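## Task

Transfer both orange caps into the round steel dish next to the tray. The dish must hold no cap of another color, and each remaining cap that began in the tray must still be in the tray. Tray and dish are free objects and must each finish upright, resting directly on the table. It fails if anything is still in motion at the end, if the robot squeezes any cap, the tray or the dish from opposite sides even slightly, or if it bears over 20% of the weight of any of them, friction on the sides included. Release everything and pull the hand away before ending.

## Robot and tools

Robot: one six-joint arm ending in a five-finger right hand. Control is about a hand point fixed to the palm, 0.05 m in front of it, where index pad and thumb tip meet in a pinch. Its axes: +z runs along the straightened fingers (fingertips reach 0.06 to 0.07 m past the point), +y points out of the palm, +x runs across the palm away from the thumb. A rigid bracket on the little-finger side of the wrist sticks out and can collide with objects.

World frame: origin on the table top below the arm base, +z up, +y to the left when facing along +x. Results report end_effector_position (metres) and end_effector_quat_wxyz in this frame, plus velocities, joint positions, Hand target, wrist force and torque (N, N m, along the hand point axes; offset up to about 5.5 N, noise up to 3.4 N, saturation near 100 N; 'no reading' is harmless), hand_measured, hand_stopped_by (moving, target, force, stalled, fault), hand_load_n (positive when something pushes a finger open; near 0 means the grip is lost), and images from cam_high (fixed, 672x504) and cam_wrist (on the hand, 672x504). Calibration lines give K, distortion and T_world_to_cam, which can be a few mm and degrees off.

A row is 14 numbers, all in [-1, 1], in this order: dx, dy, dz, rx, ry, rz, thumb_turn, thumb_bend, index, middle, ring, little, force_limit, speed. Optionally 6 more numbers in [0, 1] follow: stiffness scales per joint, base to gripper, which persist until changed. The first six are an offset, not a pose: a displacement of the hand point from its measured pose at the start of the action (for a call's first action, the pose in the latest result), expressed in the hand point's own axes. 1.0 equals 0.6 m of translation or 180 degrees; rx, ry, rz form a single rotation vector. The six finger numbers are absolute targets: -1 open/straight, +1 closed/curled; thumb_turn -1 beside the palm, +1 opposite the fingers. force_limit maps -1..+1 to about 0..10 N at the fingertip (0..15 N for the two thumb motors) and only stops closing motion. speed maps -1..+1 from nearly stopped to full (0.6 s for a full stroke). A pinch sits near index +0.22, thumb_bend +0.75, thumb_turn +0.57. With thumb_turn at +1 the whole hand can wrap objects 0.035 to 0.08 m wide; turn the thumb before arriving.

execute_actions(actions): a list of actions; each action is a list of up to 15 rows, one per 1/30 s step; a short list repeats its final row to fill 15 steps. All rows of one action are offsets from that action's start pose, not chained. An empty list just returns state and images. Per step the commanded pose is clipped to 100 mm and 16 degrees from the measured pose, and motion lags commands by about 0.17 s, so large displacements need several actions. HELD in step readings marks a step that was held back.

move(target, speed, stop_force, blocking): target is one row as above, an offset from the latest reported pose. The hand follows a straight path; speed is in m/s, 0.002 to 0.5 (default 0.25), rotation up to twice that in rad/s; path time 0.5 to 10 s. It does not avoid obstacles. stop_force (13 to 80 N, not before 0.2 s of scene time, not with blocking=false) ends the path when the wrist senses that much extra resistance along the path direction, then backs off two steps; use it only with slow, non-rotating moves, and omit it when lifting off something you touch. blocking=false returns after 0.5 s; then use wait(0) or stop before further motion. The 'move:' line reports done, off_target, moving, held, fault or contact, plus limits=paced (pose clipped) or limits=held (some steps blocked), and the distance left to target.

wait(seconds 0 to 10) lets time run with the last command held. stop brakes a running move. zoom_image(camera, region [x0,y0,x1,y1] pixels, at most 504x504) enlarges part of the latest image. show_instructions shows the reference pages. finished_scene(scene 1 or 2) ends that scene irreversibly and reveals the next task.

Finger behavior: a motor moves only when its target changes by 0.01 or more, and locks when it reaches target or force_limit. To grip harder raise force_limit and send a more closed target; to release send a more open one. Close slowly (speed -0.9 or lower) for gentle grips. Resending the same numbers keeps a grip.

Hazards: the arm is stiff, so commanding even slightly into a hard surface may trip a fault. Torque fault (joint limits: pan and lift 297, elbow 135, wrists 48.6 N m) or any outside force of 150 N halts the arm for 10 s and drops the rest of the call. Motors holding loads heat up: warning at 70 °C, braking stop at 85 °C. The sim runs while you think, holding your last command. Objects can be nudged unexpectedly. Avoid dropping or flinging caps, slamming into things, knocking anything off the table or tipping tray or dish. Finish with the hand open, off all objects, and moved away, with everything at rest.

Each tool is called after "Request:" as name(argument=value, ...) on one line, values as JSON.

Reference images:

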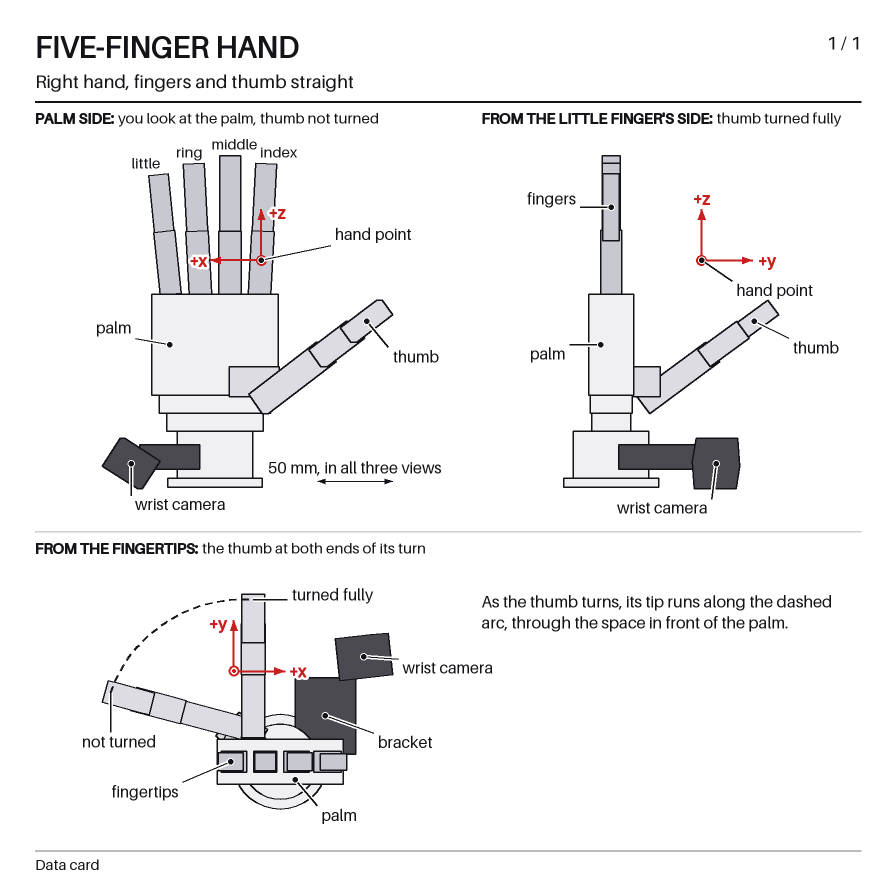

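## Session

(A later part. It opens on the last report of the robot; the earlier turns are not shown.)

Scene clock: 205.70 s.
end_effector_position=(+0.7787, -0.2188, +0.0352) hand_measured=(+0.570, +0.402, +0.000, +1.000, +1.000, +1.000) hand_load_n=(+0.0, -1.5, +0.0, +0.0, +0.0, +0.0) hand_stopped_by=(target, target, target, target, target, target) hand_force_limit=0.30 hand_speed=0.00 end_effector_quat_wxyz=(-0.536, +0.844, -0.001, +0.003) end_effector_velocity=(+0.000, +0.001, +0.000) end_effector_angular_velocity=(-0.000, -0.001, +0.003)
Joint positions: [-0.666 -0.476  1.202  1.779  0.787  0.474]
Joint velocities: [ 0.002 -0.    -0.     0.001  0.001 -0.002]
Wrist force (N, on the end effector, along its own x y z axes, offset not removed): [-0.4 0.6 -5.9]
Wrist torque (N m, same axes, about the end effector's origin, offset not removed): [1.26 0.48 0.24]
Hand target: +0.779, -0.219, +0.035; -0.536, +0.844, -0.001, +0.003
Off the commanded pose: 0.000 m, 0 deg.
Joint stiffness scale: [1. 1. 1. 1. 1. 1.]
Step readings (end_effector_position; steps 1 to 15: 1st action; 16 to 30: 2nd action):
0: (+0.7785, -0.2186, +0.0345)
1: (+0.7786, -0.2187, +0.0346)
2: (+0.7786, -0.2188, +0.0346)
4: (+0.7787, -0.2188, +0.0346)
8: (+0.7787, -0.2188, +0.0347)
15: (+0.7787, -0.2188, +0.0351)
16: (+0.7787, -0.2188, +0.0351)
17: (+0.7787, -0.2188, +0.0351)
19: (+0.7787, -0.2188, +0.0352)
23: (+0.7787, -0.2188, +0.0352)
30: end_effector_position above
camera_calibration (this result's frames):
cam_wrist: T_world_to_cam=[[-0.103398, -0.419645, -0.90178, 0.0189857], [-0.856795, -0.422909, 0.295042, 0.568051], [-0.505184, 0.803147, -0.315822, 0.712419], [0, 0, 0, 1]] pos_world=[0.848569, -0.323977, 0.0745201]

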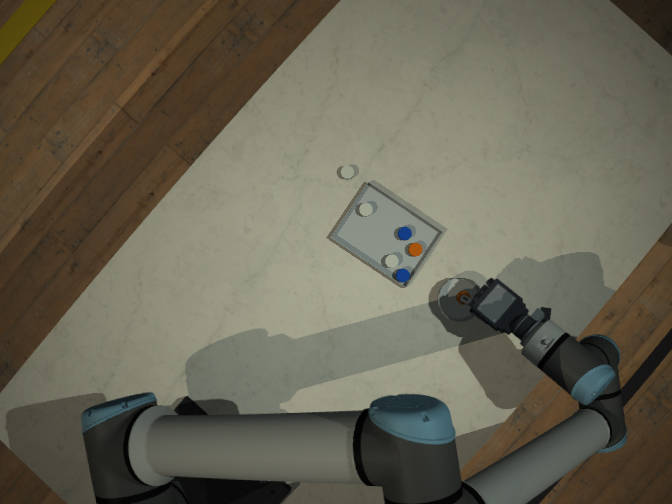

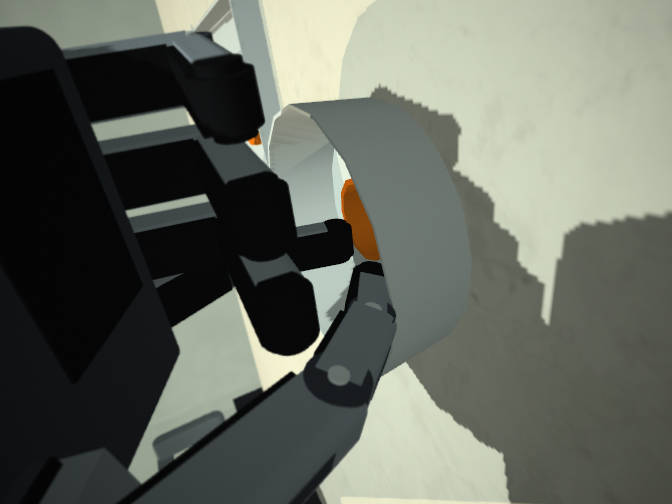

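Request:
move(target=[0.0, -0.0906, -0.0423, 0, 0, 0, 0.57, 0.7, -0.6, 1, 1, 1, 0.3, 0.3], speed=0.1)

Scene clock: 234.03 s.
end_effector_position=(+0.7798, -0.2193, +0.0960) hand_measured=(+0.570, +0.700, -0.600, +1.000, +1.000, +1.000) hand_load_n=(+0.0, +0.0, +0.0, +0.0, +0.0, +0.0) hand_stopped_by=(target, target, target, target, target, target) hand_force_limit=0.30 hand_speed=0.30 end_effector_quat_wxyz=(-0.535, +0.845, +0.000, +0.005) end_effector_velocity=(-0.003, +0.004, -0.001) end_effector_angular_velocity=(+0.008, +0.012, +0.002)
Joint positions: [-0.666 -0.544  1.212  1.832  0.787  0.474]
Joint velocities: [ 0.001 -0.     0.009  0.004  0.001  0.001]
Wrist force (N, on the end effector, along its own x y z axes, offset not removed): [3.3 1.9 0.6]
Wrist torque (N m, same axes, about the end effector's origin, offset not removed): [0.61 -0.37 0.29]
Hand target: +0.778, -0.219, +0.095; -0.536, +0.844, -0.001, +0.003
Off the commanded pose: 0.002 m, 0 deg.
Joint stiffness scale: [1. 1. 1. 1. 1. 1.]
move: done
camera_calibration (this result's frames):
cam_wrist: T_world_to_cam=[[-0.0999573, -0.422457, -0.900854, 0.0702811], [-0.857906, -0.422011, 0.293095, 0.552083], [-0.50399, 0.802145, -0.320245, 0.731884], [0, 0, 0, 1]] pos_world=[0.849523, -0.324402, 0.135883]

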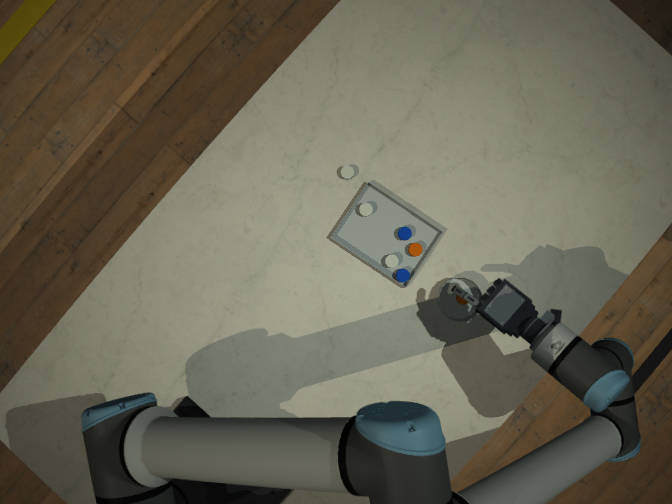

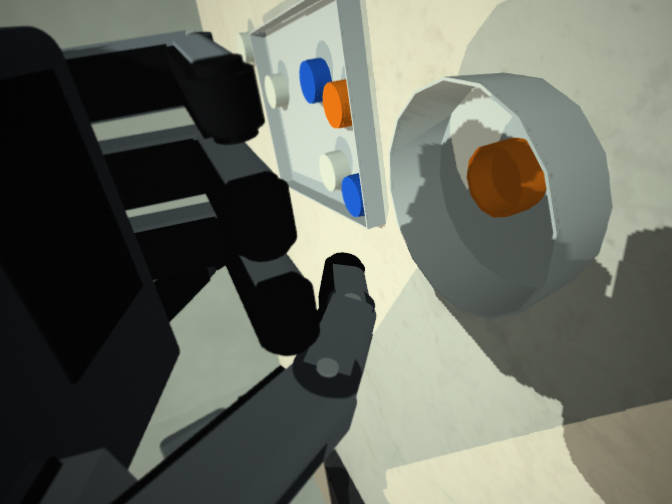

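Request:
move(target=[0.052, -0.0843, 0.283, -0.0086, -0.4493, -0.2193, 0.57, 0.7, -0.6, 1, 1, 1, 0.3, 0.3], speed=0.25)

Scene clock: 242.87 s.
end_effector_position=(+0.8117, -0.0428, +0.0697) hand_measured=(+0.570, +0.700, -0.600, +1.000, +1.000, +1.000) hand_load_n=(+0.0, +0.0, +0.0, +0.0, +0.0, +0.0) hand_stopped_by=(target, target, target, target, target, target) hand_force_limit=0.30 hand_speed=0.30 end_effector_quat_wxyz=(-0.367, +0.607, +0.601, -0.368) end_effector_velocity=(+0.000, -0.002, -0.001) end_effector_angular_velocity=(+0.000, -0.001, +0.009)
Joint positions: [-0.165 -0.378  0.91   2.123  1.729 -0.083]
Joint velocities: [ 0.     0.     0.    -0.002  0.008 -0.005]
Wrist force (N, on the end effector, along its own x y z axes, offset not removed): [1.8 -1.3 -2.5]
Wrist torque (N m, same axes, about the end effector's origin, offset not removed): [0.33 -0.02 0.03]
Hand target: +0.811, -0.044, +0.069; -0.367, +0.606, +0.602, -0.368
Off the commanded pose: 0.002 m, 0 deg.
Joint stiffness scale: [1. 1. 1. 1. 1. 1.]
move: done
camera_calibration (this result's frames):
cam_wrist: T_world_to_cam=[[0.454908, -0.112254, -0.883435, -0.313956], [0.40918, -0.854759, 0.319309, -0.387131], [-0.790968, -0.50674, -0.342904, 0.776477], [0, 0, 0, 1]] pos_world=[0.915396, 0.0273259, 0.112512]

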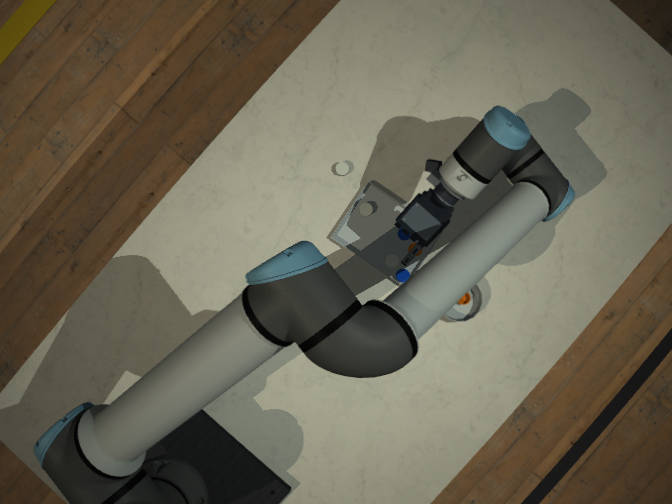

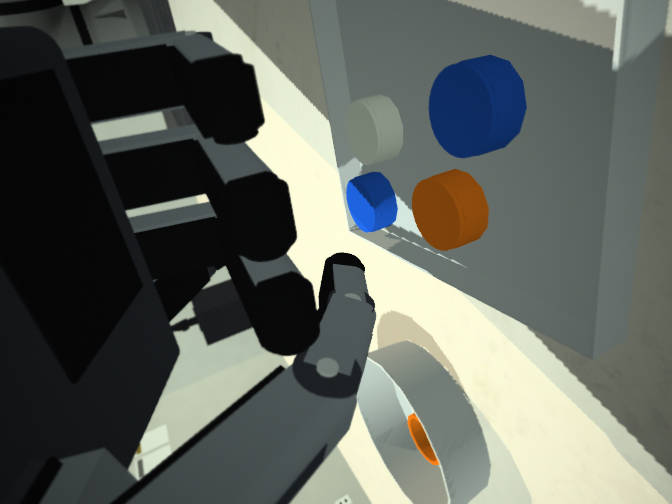

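Request:
move(target=[-0.0103, 0.0615, 0.0251, 0, 0, 0, 0.57, 0.7, -0.6, 1, 1, 1, 0.3, 0.3], speed=0.06)

Scene clock: 249.93 s.
end_effector_position=(+0.8139, -0.0474, +0.0296) hand_measured=(+0.570, +0.700, -0.600, +1.000, +1.000, +1.000) hand_load_n=(+0.0, +0.0, +0.0, +0.0, +0.0, +0.0) hand_stopped_by=(target, target, target, target, target, target) hand_force_limit=0.30 hand_speed=0.30 end_effector_quat_wxyz=(-0.368, +0.606, +0.601, -0.369) end_effector_velocity=(+0.005, +0.000, +0.003) end_effector_angular_velocity=(-0.003, -0.013, +0.001)
Joint positions: [-0.168 -0.329  0.887  2.101  1.733 -0.084]
Joint velocities: [ 0.001 -0.    -0.013 -0.    -0.001  0.001]
Wrist force (N, on the end effector, along its own x y z axes, offset not removed): [-3.8 2.9 0.1]
Wrist torque (N m, same axes, about the end effector's origin, offset not removed): [0.73 0.93 0.07]
Hand target: +0.815, -0.049, +0.030; -0.367, +0.607, +0.601, -0.368
Off the commanded pose: 0.002 m, 0 deg.
Joint stiffness scale: [1. 1. 1. 1. 1. 1.]
move: done
camera_calibration (this result's frames):
cam_wrist: T_world_to_cam=[[0.451182, -0.112198, -0.885351, -0.347761], [0.410512, -0.854785, 0.317525, -0.380241], [-0.79241, -0.506709, -0.339605, 0.763201], [0, 0, 0, 1]] pos_world=[0.917766, 0.022678, 0.0720323]

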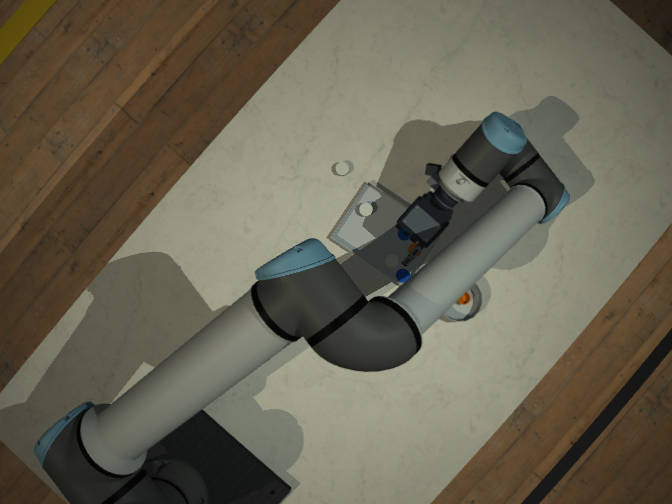

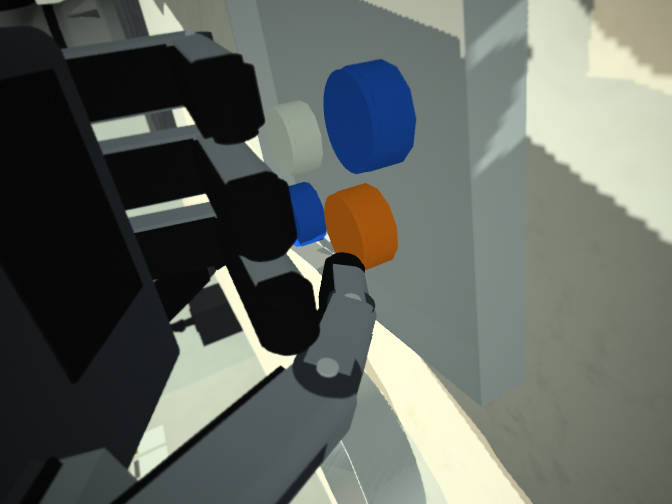

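Request:
move(target=[-0.0017, 0.0291, 0.0148, 0, 0, 0, 0.57, 0.7, -0.6, 1, 1, 1, 0.3, 0.3], speed=0.02, stop_force=14)

Scene clock: 260.40 s.
end_effector_position=(+0.8128, -0.0473, +0.0103) hand_measured=(+0.570, +0.700, -0.600, +1.000, +1.000, +1.000) hand_load_n=(+0.0, +0.0, +0.0, +0.0, +0.0, +0.0) hand_stopped_by=(target, target, target, target, target, target) hand_force_limit=0.30 hand_speed=0.30 end_effector_quat_wxyz=(-0.370, +0.605, +0.600, -0.370) end_effector_velocity=(+0.001, -0.001, -0.001) end_effector_angular_velocity=(-0.001, -0.003, +0.000)
Joint positions: [-0.168 -0.308  0.881  2.088  1.733 -0.084]
Joint velocities: [-0.001  0.001 -0.001 -0.002  0.001 -0.   ]
Wrist force (N, on the end effector, along its own x y z axes, offset not removed): [-2.4 -3.1 -3.7]
Wrist torque (N m, same axes, about the end effector's origin, offset not removed): [0.07 0.90 -0.22]
Hand target: +0.814, -0.049, +0.010; -0.368, +0.606, +0.601, -0.369
Off the commanded pose: 0.002 m, 0 deg.
Joint stiffness scale: [1. 1. 1. 1. 1. 1.]
move: done
camera_calibration (this result's frames):
cam_wrist: T_world_to_cam=[[0.448448, -0.111653, -0.886808, -0.362104], [0.411532, -0.854953, 0.315749, -0.374398], [-0.793433, -0.506547, -0.337453, 0.756673], [0, 0, 0, 1]] pos_world=[0.916831, 0.0227678, 0.0524398]

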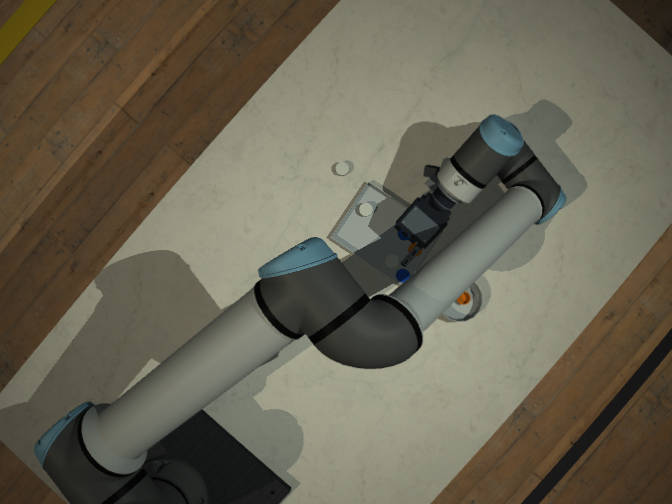

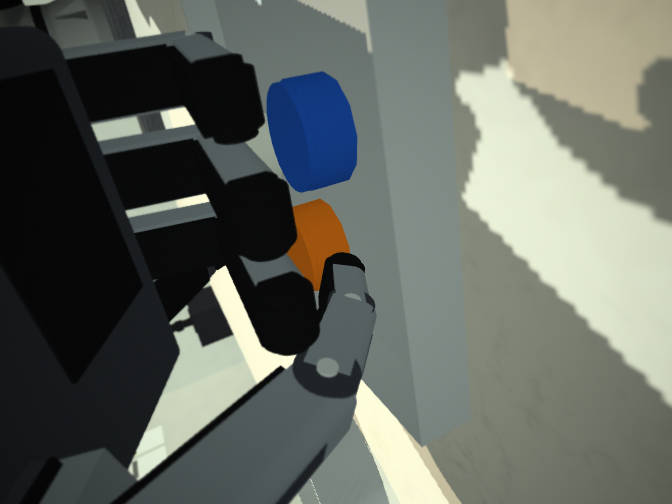

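Now close the index against the thumb.

Request:
execute_actions(actions=[[[0,0,0,0,0,0,0.57,0.7,0.1,1,1,1,0.3,-0.4]],[[0,0,0,0,0,0,0.57,0.7,0.1,1,1,1,0.3,-0.4]],[[0,0,0,0,0,0,0.57,0.7,0.1,1,1,1,0.3,-0.4]]])

Scene clock: 266.20 s.
end_effector_position=(+0.8132, -0.0473, +0.0120) hand_measured=(+0.570, +0.700, -0.406, +1.000, +1.000, +1.000) hand_load_n=(+0.0, +0.0, +1.0, +0.0, +0.0, +0.0) hand_stopped_by=(target, target, force, target, target, target) hand_force_limit=0.30 hand_speed=-0.40 end_effector_quat_wxyz=(-0.370, +0.605, +0.600, -0.370) end_effector_velocity=(+0.000, -0.000, -0.000) end_effector_angular_velocity=(+0.001, -0.000, -0.001)
Joint positions: [-0.168 -0.309  0.881  2.089  1.733 -0.084]
Joint velocities: [-0.001  0.    -0.    -0.    -0.    -0.001]
Wrist force (N, on the end effector, along its own x y z axes, offset not removed): [-0.9 -3.1 -3.8]
Wrist torque (N m, same axes, about the end effector's origin, offset not removed): [0.31 0.54 0.11]
Hand target: +0.813, -0.047, +0.012; -0.369, +0.605, +0.600, -0.369
Off the commanded pose: 0.000 m, 0 deg.
Joint stiffness scale: [1. 1. 1. 1. 1. 1.]
Step readings (end_effector_position; steps 1 to 15: 1st action; 16 to 30: 2nd action; 31 to 45: 3rd action):
0: (+0.8130, -0.0473, +0.0104)
1: (+0.8130, -0.0473, +0.0104)
2: (+0.8130, -0.0473, +0.0104)
4: (+0.8130, -0.0473, +0.0104)
8: (+0.8130, -0.0473, +0.0109)
15: (+0.8132, -0.0474, +0.0120)
16: (+0.8132, -0.0474, +0.0120)
17: (+0.8132, -0.0474, +0.0120)
19: (+0.8132, -0.0474, +0.0120)
23: (+0.8132, -0.0474, +0.0120)
30: (+0.8132, -0.0474, +0.0120)
31: (+0.8132, -0.0474, +0.0120)
32: (+0.8132, -0.0474, +0.0120)
34: (+0.8132, -0.0473, +0.0120)
38: (+0.8132, -0.0473, +0.0120)
45: end_effector_position above
camera_calibration (this result's frames):
cam_wrist: T_world_to_cam=[[0.448608, -0.111683, -0.886723, -0.36092], [0.411495, -0.854929, 0.315861, -0.375091], [-0.793362, -0.506579, -0.337572, 0.757417], [0, 0, 0, 1]] pos_world=[0.917165, 0.0227072, 0.0541231]

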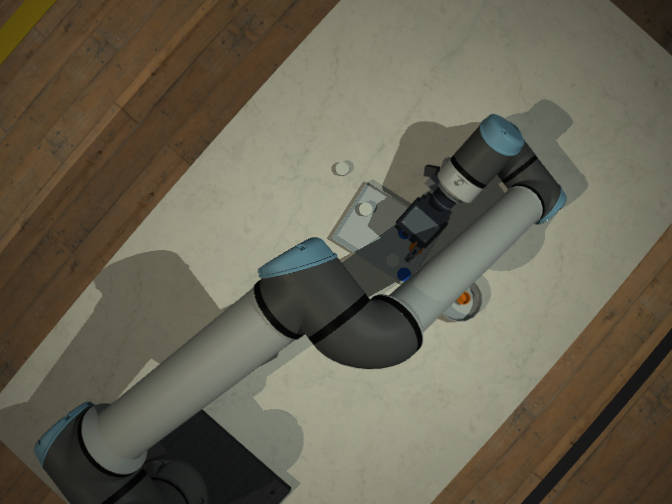

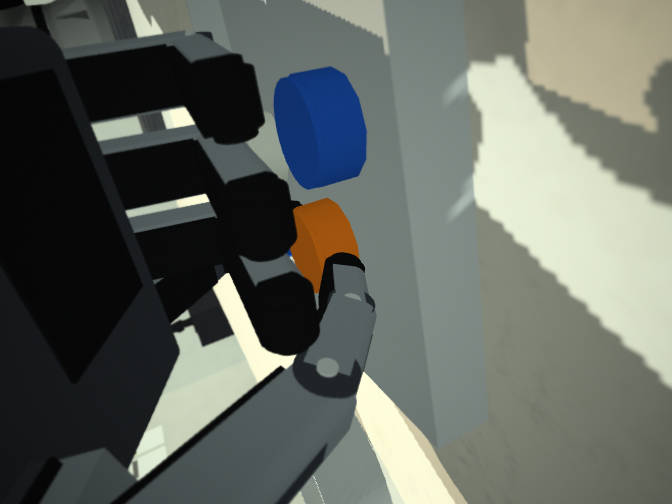

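Request:
execute_actions(actions=[[[0,0,0,0,0,0,0.57,0.7,-0.65,1,1,1,0.3,0.0]]])

Request:
move(target=[0.0, -0.0038, 0.0134, 0, 0, 0, 0.57, 0.7, -0.65, 1, 1, 1, 0.3, 0.0], speed=0.015)

Request:
execute_actions(actions=[[[0,0,0,0,0,0,0.57,0.7,0.1,1,1,1,0.3,-0.4]],[[0,0,0,0,0,0,0.57,0.7,0.1,1,1,1,0.3,-0.4]],[[0,0,0,0,0,0,0.57,0.7,0.1,1,1,1,0.3,-0.4]]])

Scene clock: 283.23 s.
end_effector_position=(+0.8132, -0.0473, +0.0120) hand_measured=(+0.570, +0.700, -0.650, +1.000, +1.000, +1.000) hand_load_n=(+0.0, +0.0, +0.0, +0.0, +0.0, +0.0) hand_stopped_by=(target, target, target, target, target, target) hand_force_limit=0.30 hand_speed=0.00 end_effector_quat_wxyz=(-0.370, +0.605, +0.600, -0.370) end_effector_velocity=(+0.000, -0.000, +0.000) end_effector_angular_velocity=(+0.000, +0.000, +0.001)
Joint positions: [-0.168 -0.309  0.881  2.089  1.733 -0.084]
Joint velocities: [-0.    -0.    -0.     0.     0.001 -0.   ]
Wrist force (N, on the end effector, along its own x y z axes, offset not removed): [0.3 -1.5 -2.9]
Wrist torque (N m, same axes, about the end effector's origin, offset not removed): [0.29 0.42 0.03]
Hand target: +0.813, -0.047, +0.012; -0.370, +0.605, +0.600, -0.370
Off the commanded pose: 0.000 m, 0 deg.
Joint stiffness scale: [1. 1. 1. 1. 1. 1.]
Step readings (end_effector_position):
0: (+0.8132, -0.0473, +0.0120)
1: (+0.8132, -0.0473, +0.0120)
2: (+0.8132, -0.0473, +0.0120)
4: (+0.8132, -0.0473, +0.0120)
8: (+0.8132, -0.0473, +0.0120)
15: end_effector_position above
camera_calibration (this result's frames):
cam_wrist: T_world_to_cam=[[0.448603, -0.111682, -0.886726, -0.360914], [0.411497, -0.85493, 0.315857, -0.375093], [-0.793364, -0.506579, -0.337567, 0.757419], [0, 0, 0, 1]] pos_world=[0.917165, 0.0227073, 0.0541241]

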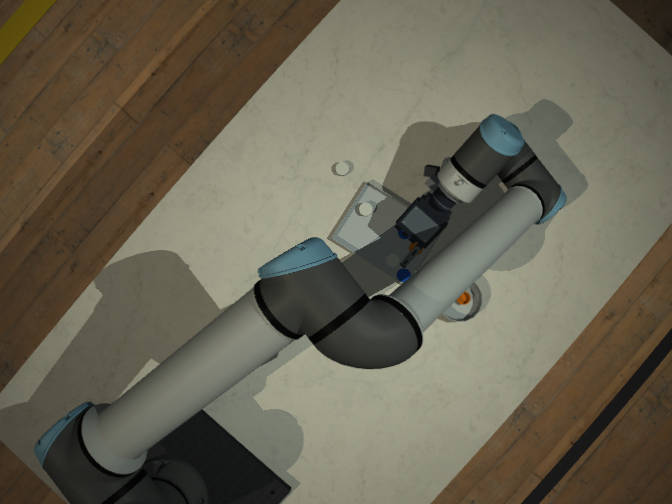

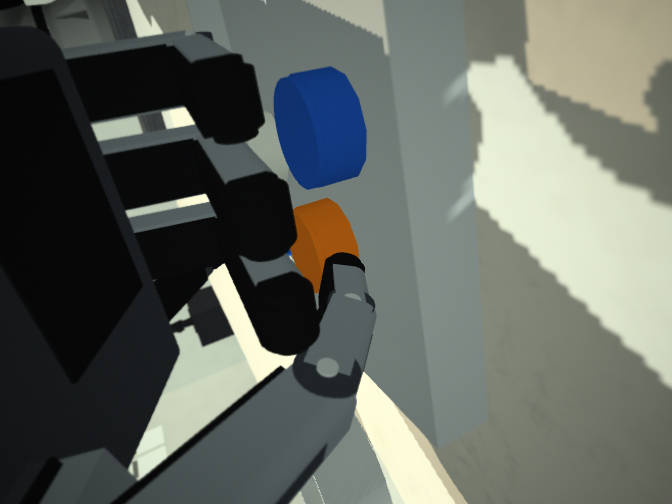

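Scene clock: 284.10 s.
end_effector_position=(+0.8062, -0.0461, +0.0104) hand_measured=(+0.570, +0.700, -0.650, +1.000, +1.000, +1.000) hand_load_n=(+0.0, +0.0, +0.0, +0.0, +0.0, +0.0) hand_stopped_by=(target, target, target, target, target, target) hand_force_limit=0.30 hand_speed=0.00 end_effector_quat_wxyz=(-0.369, +0.606, +0.600, -0.369) end_effector_velocity=(-0.002, -0.000, -0.002) end_effector_angular_velocity=(+0.000, -0.000, +0.001)
Joint positions: [-0.168 -0.32   0.908  2.072  1.733 -0.084]
Joint velocities: [-0.    -0.002  0.009 -0.006  0.001 -0.001]
Wrist force (N, on the end effector, along its own x y z axes, offset not removed): [-0.9 -1.1 -5.2]
Wrist torque (N m, same axes, about the end effector's origin, offset not removed): [0.42 0.49 0.21]
Hand target: +0.805, -0.047, +0.010; -0.370, +0.605, +0.600, -0.370
Off the commanded pose: 0.002 m, 0 deg.
Joint stiffness scale: [1. 1. 1. 1. 1. 1.]
move: done
camera_calibration (this result's frames):
cam_wrist: T_world_to_cam=[[0.449389, -0.11183, -0.886309, -0.359746], [0.411364, -0.854782, 0.316428, -0.370509], [-0.792987, -0.506795, -0.338127, 0.751671], [0, 0, 0, 1]] pos_world=[0.910145, 0.0240082, 0.052554]

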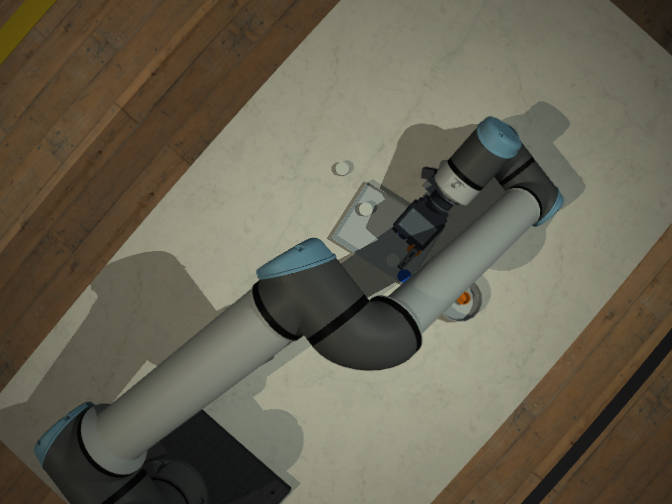

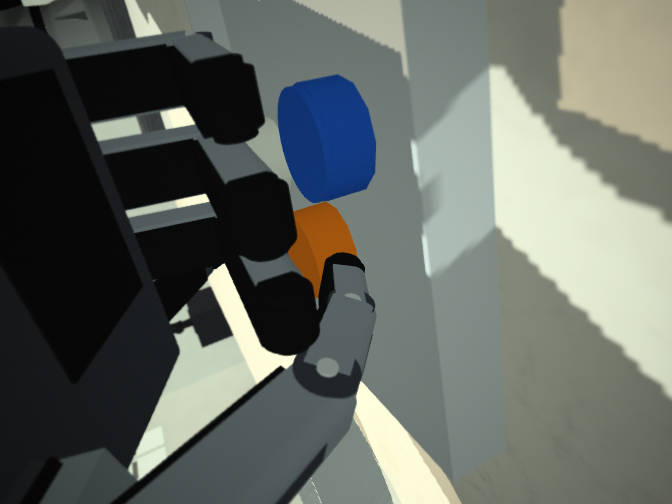

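Scene clock: 285.60 s.
end_effector_position=(+0.8062, -0.0461, +0.0115) hand_measured=(+0.570, +0.700, -0.422, +1.000, +1.000, +1.000) hand_load_n=(+0.0, +0.0, +1.0, +0.0, +0.0, +0.0) hand_stopped_by=(target, target, force, target, target, target) hand_force_limit=0.30 hand_speed=-0.40 end_effector_quat_wxyz=(-0.369, +0.605, +0.600, -0.370) end_effector_velocity=(-0.000, +0.001, -0.000) end_effector_angular_velocity=(-0.001, +0.000, -0.000)
Joint positions: [-0.168 -0.321  0.908  2.074  1.733 -0.084]
Joint velocities: [ 0.001  0.     0.     0.    -0.001  0.001]
Wrist force (N, on the end effector, along its own x y z axes, offset not removed): [-1.6 -2.3 -4.5]
Wrist torque (N m, same axes, about the end effector's origin, offset not removed): [0.59 0.60 -0.06]
Hand target: +0.806, -0.046, +0.011; -0.369, +0.605, +0.600, -0.369
Off the commanded pose: 0.000 m, 0 deg.
Joint stiffness scale: [1. 1. 1. 1. 1. 1.]
Step readings (end_effector_position; steps 1 to 15: 1st action; 16 to 30: 2nd action; 31 to 45: 3rd action):
0: (+0.8062, -0.0461, +0.0104)
1: (+0.8061, -0.0461, +0.0103)
2: (+0.8061, -0.0461, +0.0102)
4: (+0.8061, -0.0461, +0.0102)
8: (+0.8061, -0.0461, +0.0102)
15: (+0.8062, -0.0461, +0.0115)
16: (+0.8062, -0.0461, +0.0115)
17: (+0.8062, -0.0461, +0.0115)
19: (+0.8062, -0.0461, +0.0115)
23: (+0.8062, -0.0461, +0.0115)
30: (+0.8062, -0.0461, +0.0115)
31: (+0.8062, -0.0461, +0.0115)
32: (+0.8062, -0.0461, +0.0115)
34: (+0.8062, -0.0461, +0.0115)
38: (+0.8062, -0.0461, +0.0115)
45: end_effector_position above
camera_calibration (this result's frames):
cam_wrist: T_world_to_cam=[[0.448893, -0.111736, -0.886572, -0.358325], [0.411565, -0.854801, 0.316117, -0.37102], [-0.793164, -0.506784, -0.337728, 0.75218], [0, 0, 0, 1]] pos_world=[0.91015, 0.0240067, 0.0536363]

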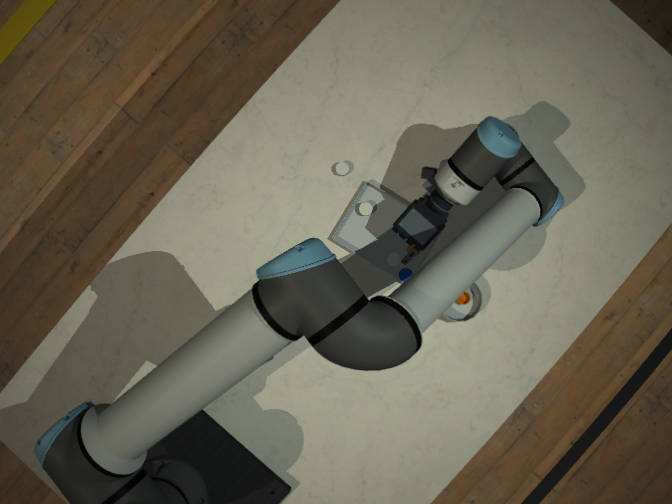

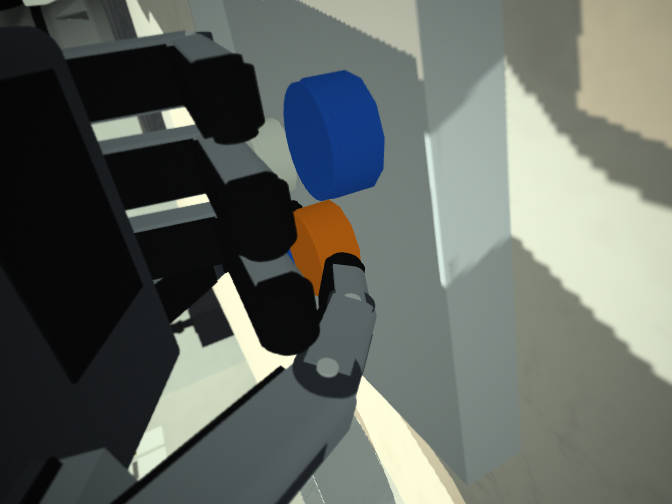

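Request:
move(target=[0.0, -0.0074, -0.0038, 0, 0, 0, 0.57, 0.55, -0.422, 1, 1, 1, 0.3, -0.4], speed=0.015)

Request:
execute_actions(actions=[[[0,0,0,0,0,0,0.57,0.55,0.1,1,1,1,0.3,-0.4]],[[0,0,0,0,0,0,0.57,0.55,0.1,1,1,1,0.3,-0.4]]])

Scene clock: 290.33 s.
end_effector_position=(+0.8069, -0.0462, +0.0160) hand_measured=(+0.570, +0.550, -0.422, +1.000, +1.000, +1.000) hand_load_n=(+0.0, +0.0, +0.0, +0.0, +0.0, +0.0) hand_stopped_by=(target, target, target, target, target, target) hand_force_limit=0.30 hand_speed=-0.40 end_effector_quat_wxyz=(-0.369, +0.606, +0.601, -0.369) end_effector_velocity=(-0.000, +0.000, +0.000) end_effector_angular_velocity=(-0.002, +0.000, -0.001)
Joint positions: [-0.168 -0.326  0.908  2.076  1.733 -0.084]
Joint velocities: [ 0.    -0.     0.     0.    -0.     0.002]
Wrist force (N, on the end effector, along its own x y z axes, offset not removed): [1.5 0.7 -3.8]
Wrist torque (N m, same axes, about the end effector's origin, offset not removed): [0.71 0.14 0.21]
Hand target: +0.806, -0.046, +0.016; -0.369, +0.605, +0.600, -0.370
Off the commanded pose: 0.001 m, 0 deg.
Joint stiffness scale: [1. 1. 1. 1. 1. 1.]
move: done
camera_calibration (this result's frames):
cam_wrist: T_world_to_cam=[[0.450543, -0.112047, -0.885695, -0.356051], [0.410982, -0.854685, 0.317186, -0.372358], [-0.792531, -0.50691, -0.339023, 0.753686], [0, 0, 0, 1]] pos_world=[0.910768, 0.0239082, 0.058271]

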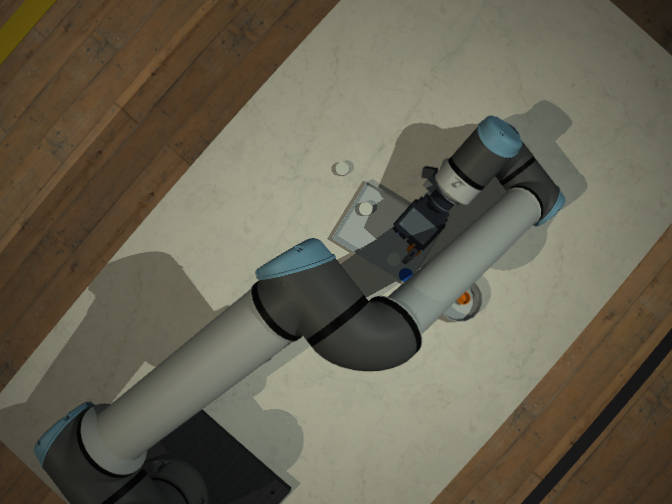

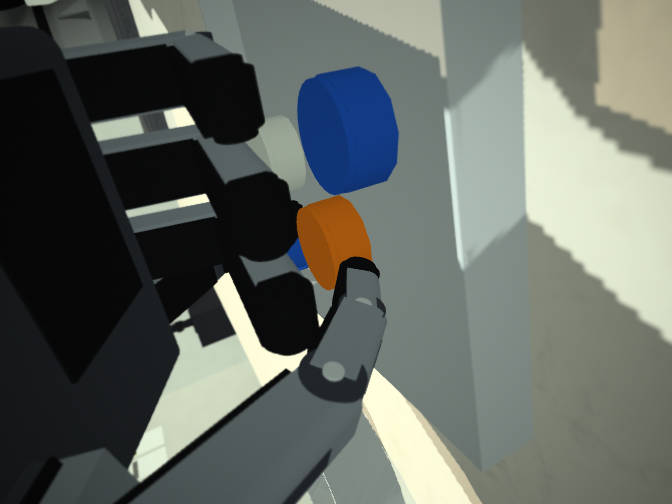

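Scene clock: 291.33 s.
end_effector_position=(+0.8069, -0.0462, +0.0169) hand_measured=(+0.570, +0.546, -0.162, +1.000, +1.000, +1.000) hand_load_n=(-0.5, +5.0, +8.0, +0.0, +0.0, +0.0) hand_stopped_by=(target, target, force, target, target, target) hand_force_limit=0.30 hand_speed=-0.40 end_effector_quat_wxyz=(-0.369, +0.606, +0.601, -0.369) end_effector_velocity=(+0.000, -0.000, -0.000) end_effector_angular_velocity=(+0.000, +0.000, +0.003)
Joint positions: [-0.168 -0.326  0.908  2.078  1.733 -0.084]
Joint velocities: [ 0.     0.     0.    -0.     0.002 -0.001]
Wrist force (N, on the end effector, along its own x y z axes, offset not removed): [1.0 -0.6 -6.4]
Wrist torque (N m, same axes, about the end effector's origin, offset not removed): [0.88 0.31 0.08]
Hand target: +0.807, -0.046, +0.017; -0.369, +0.606, +0.601, -0.369
Off the commanded pose: 0.000 m, 0 deg.
Joint stiffness scale: [1. 1. 1. 1. 1. 1.]
Step readings (end_effector_position; steps 1 to 15: 1st action; 16 to 30: 2nd action):
0: (+0.8069, -0.0462, +0.0160)
1: (+0.8069, -0.0462, +0.0160)
2: (+0.8069, -0.0462, +0.0160)
4: (+0.8069, -0.0462, +0.0160)
8: (+0.8069, -0.0462, +0.0160)
15: (+0.8069, -0.0462, +0.0169)
16: (+0.8069, -0.0462, +0.0169)
17: (+0.8069, -0.0462, +0.0169)
19: (+0.8069, -0.0462, +0.0169)
23: (+0.8069, -0.0462, +0.0169)
30: end_effector_position above
camera_calibration (this result's frames):
cam_wrist: T_world_to_cam=[[0.450142, -0.111971, -0.885909, -0.354923], [0.411124, -0.854713, 0.316926, -0.372796], [-0.792685, -0.50688, -0.338708, 0.754167], [0, 0, 0, 1]] pos_world=[0.910848, 0.0238967, 0.0591624]

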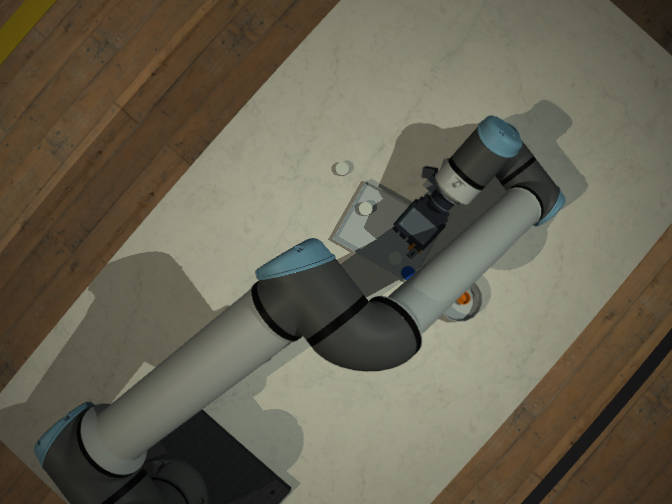

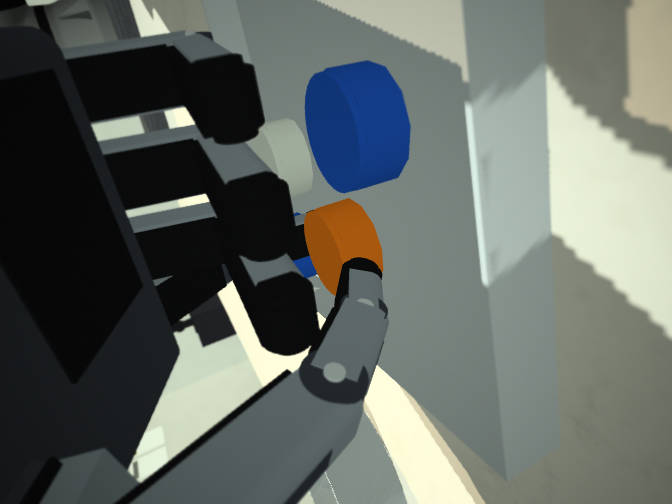

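Request:
move(target=[0.0, -0.089, -0.0454, 0, 0, 0, 0.57, 0.55, 0.1, 1, 1, 1, 0.3, -0.4], speed=0.05)

Scene clock: 295.50 s.
end_effector_position=(+0.8082, -0.0462, +0.0774) hand_measured=(+0.570, +0.546, -0.162, +1.000, +1.000, +1.000) hand_load_n=(-0.5, +5.0, +8.0, +0.0, +0.0, +0.0) hand_stopped_by=(target, target, force, target, target, target) hand_force_limit=0.30 hand_speed=-0.40 end_effector_quat_wxyz=(-0.367, +0.607, +0.601, -0.368) end_effector_velocity=(-0.004, -0.000, -0.001) end_effector_angular_velocity=(-0.001, +0.013, -0.000)
Joint positions: [-0.168 -0.392  0.924  2.122  1.733 -0.084]
Joint velocities: [-0.    -0.     0.01   0.003  0.002  0.003]
Wrist force (N, on the end effector, along its own x y z axes, offset not removed): [-4.9 0.1 0.8]
Wrist torque (N m, same axes, about the end effector's origin, offset not removed): [0.47 1.16 -0.11]
Hand target: +0.807, -0.046, +0.077; -0.369, +0.606, +0.601, -0.369
Off the commanded pose: 0.001 m, 0 deg.
Joint stiffness scale: [1. 1. 1. 1. 1. 1.]
move: done
camera_calibration (this result's frames):
cam_wrist: T_world_to_cam=[[0.454208, -0.112737, -0.883734, -0.30536], [0.409678, -0.854427, 0.319559, -0.391523], [-0.791112, -0.507193, -0.341902, 0.774651], [0, 0, 0, 1]] pos_world=[0.911931, 0.0239443, 0.120113]

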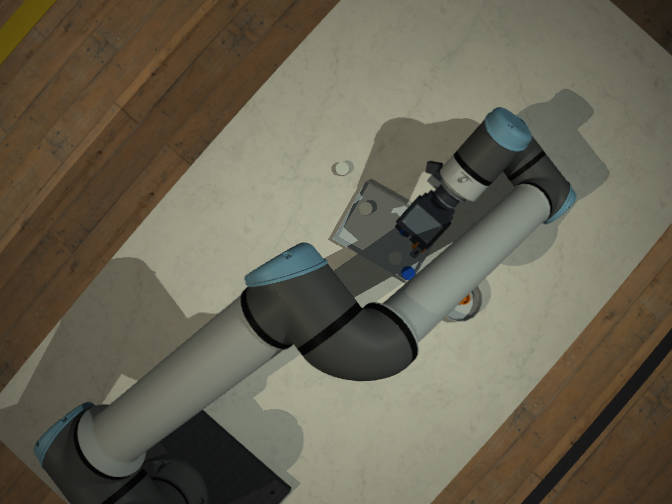

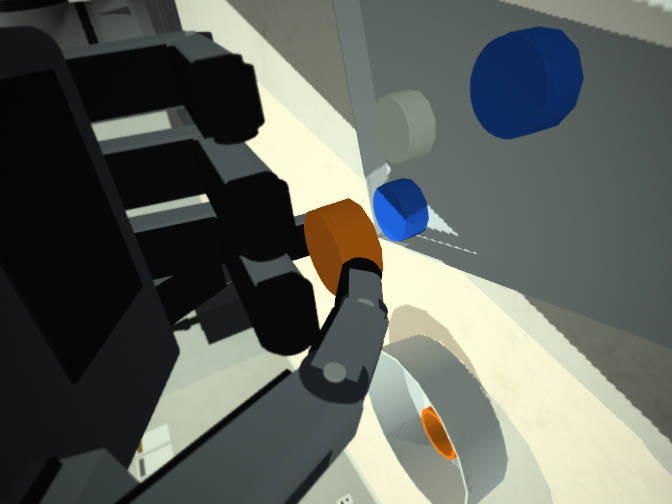

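Request:
move(target=[-0.268, -0.0318, 0.0515, 0, 0, 0, 0.57, 0.55, 0.1, 1, 1, 1, 0.3, -0.4], speed=0.15)

Scene clock: 304.90 s.
end_effector_position=(+0.7718, -0.2077, +0.0810) hand_measured=(+0.570, +0.546, -0.162, +1.000, +1.000, +1.000) hand_load_n=(-0.5, +5.0, +8.0, +0.0, +0.0, +0.0) hand_stopped_by=(target, target, force, target, target, target) hand_force_limit=0.30 hand_speed=-0.40 end_effector_quat_wxyz=(-0.367, +0.608, +0.600, -0.367) end_effector_velocity=(+0.001, +0.003, -0.001) end_effector_angular_velocity=(+0.003, +0.001, +0.013)
Joint positions: [-0.336 -0.428  0.994  2.069  1.877 -0.163]
Joint velocities: [ 0.005  0.     0.002 -0.002  0.006 -0.006]
Wrist force (N, on the end effector, along its own x y z axes, offset not removed): [-1.3 0.8 0.6]
Wrist torque (N m, same axes, about the end effector's origin, offset not removed): [0.35 0.46 0.15]
Hand target: +0.771, -0.207, +0.081; -0.367, +0.607, +0.601, -0.368
Off the commanded pose: 0.001 m, 0 deg.
Joint stiffness scale: [1. 1. 1. 1. 1. 1.]
move: done
camera_calibration (this result's frames):
cam_wrist: T_world_to_cam=[[0.454746, -0.115613, -0.883085, -0.304915], [0.405794, -0.85574, 0.320998, -0.513134], [-0.792803, -0.504323, -0.342229, 0.667039], [0, 0, 0, 1]] pos_world=[0.875716, -0.137958, 0.123729]

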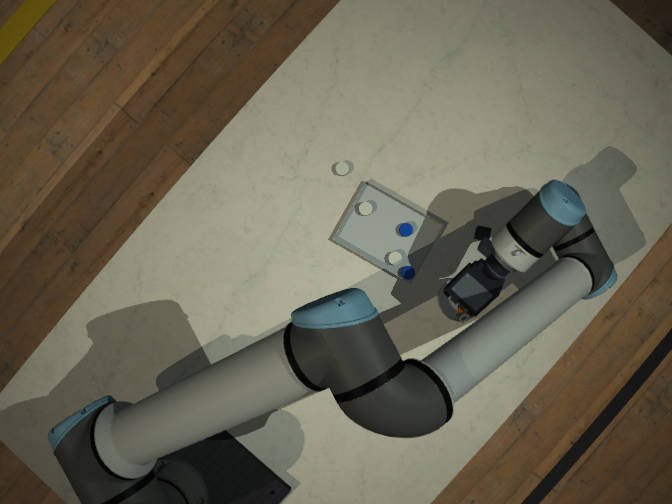

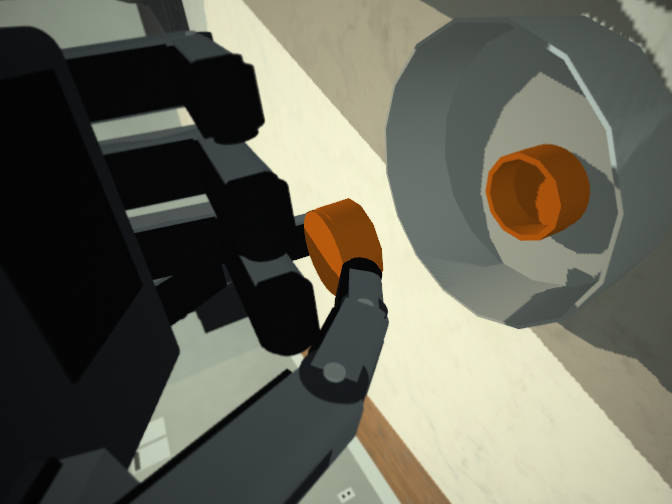

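Request:
move(target=[0.0462, 0.061, 0.0198, 0, 0, 0, 0.57, 0.55, 0.1, 1, 1, 1, 0.3, -0.4], speed=0.05, stop_force=15)

Scene clock: 315.87 s.
end_effector_position=(+0.7768, -0.1812, +0.0426) hand_measured=(+0.570, +0.546, -0.162, +1.000, +1.000, +1.000) hand_load_n=(-0.5, +5.0, +8.0, +0.0, +0.0, +0.0) hand_stopped_by=(target, target, force, target, target, target) hand_force_limit=0.30 hand_speed=-0.40 end_effector_quat_wxyz=(-0.369, +0.607, +0.600, -0.368) end_effector_velocity=(+0.003, -0.001, +0.002) end_effector_angular_velocity=(-0.003, -0.008, -0.000)
Joint positions: [-0.309 -0.385  0.982  2.046  1.853 -0.15 ]
Joint velocities: [-0.    -0.    -0.008 -0.     0.     0.001]
Wrist force (N, on the end effector, along its own x y z axes, offset not removed): [1.3 -0.6 -5.1]
Wrist torque (N m, same axes, about the end effector's origin, offset not removed): [0.51 0.23 0.32]
Hand target: +0.778, -0.180, +0.043; -0.367, +0.608, +0.600, -0.367
Off the commanded pose: 0.002 m, 0 deg.
Joint stiffness scale: [1. 1. 1. 1. 1. 1.]
move: done
camera_calibration (this result's frames):
cam_wrist: T_world_to_cam=[[0.451412, -0.113615, -0.885053, -0.335014], [0.407419, -0.856195, 0.317711, -0.48137], [-0.793875, -0.504006, -0.340208, 0.672066], [0, 0, 0, 1]] pos_world=[0.880885, -0.111484, 0.0850729]

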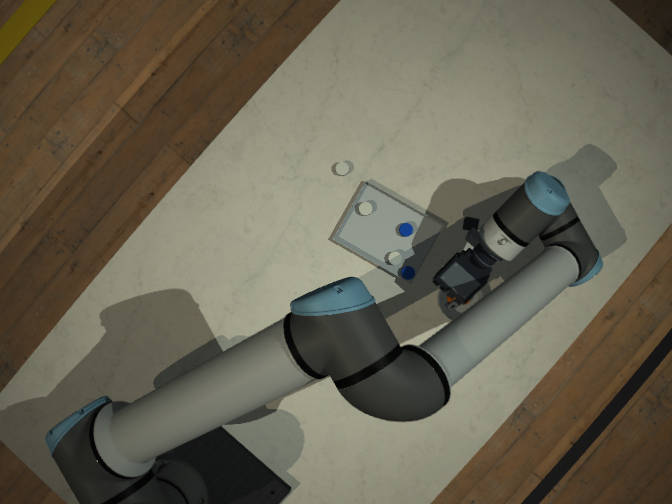

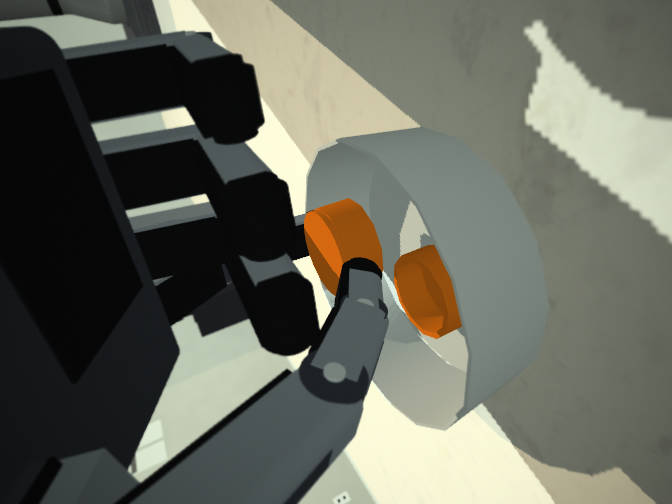

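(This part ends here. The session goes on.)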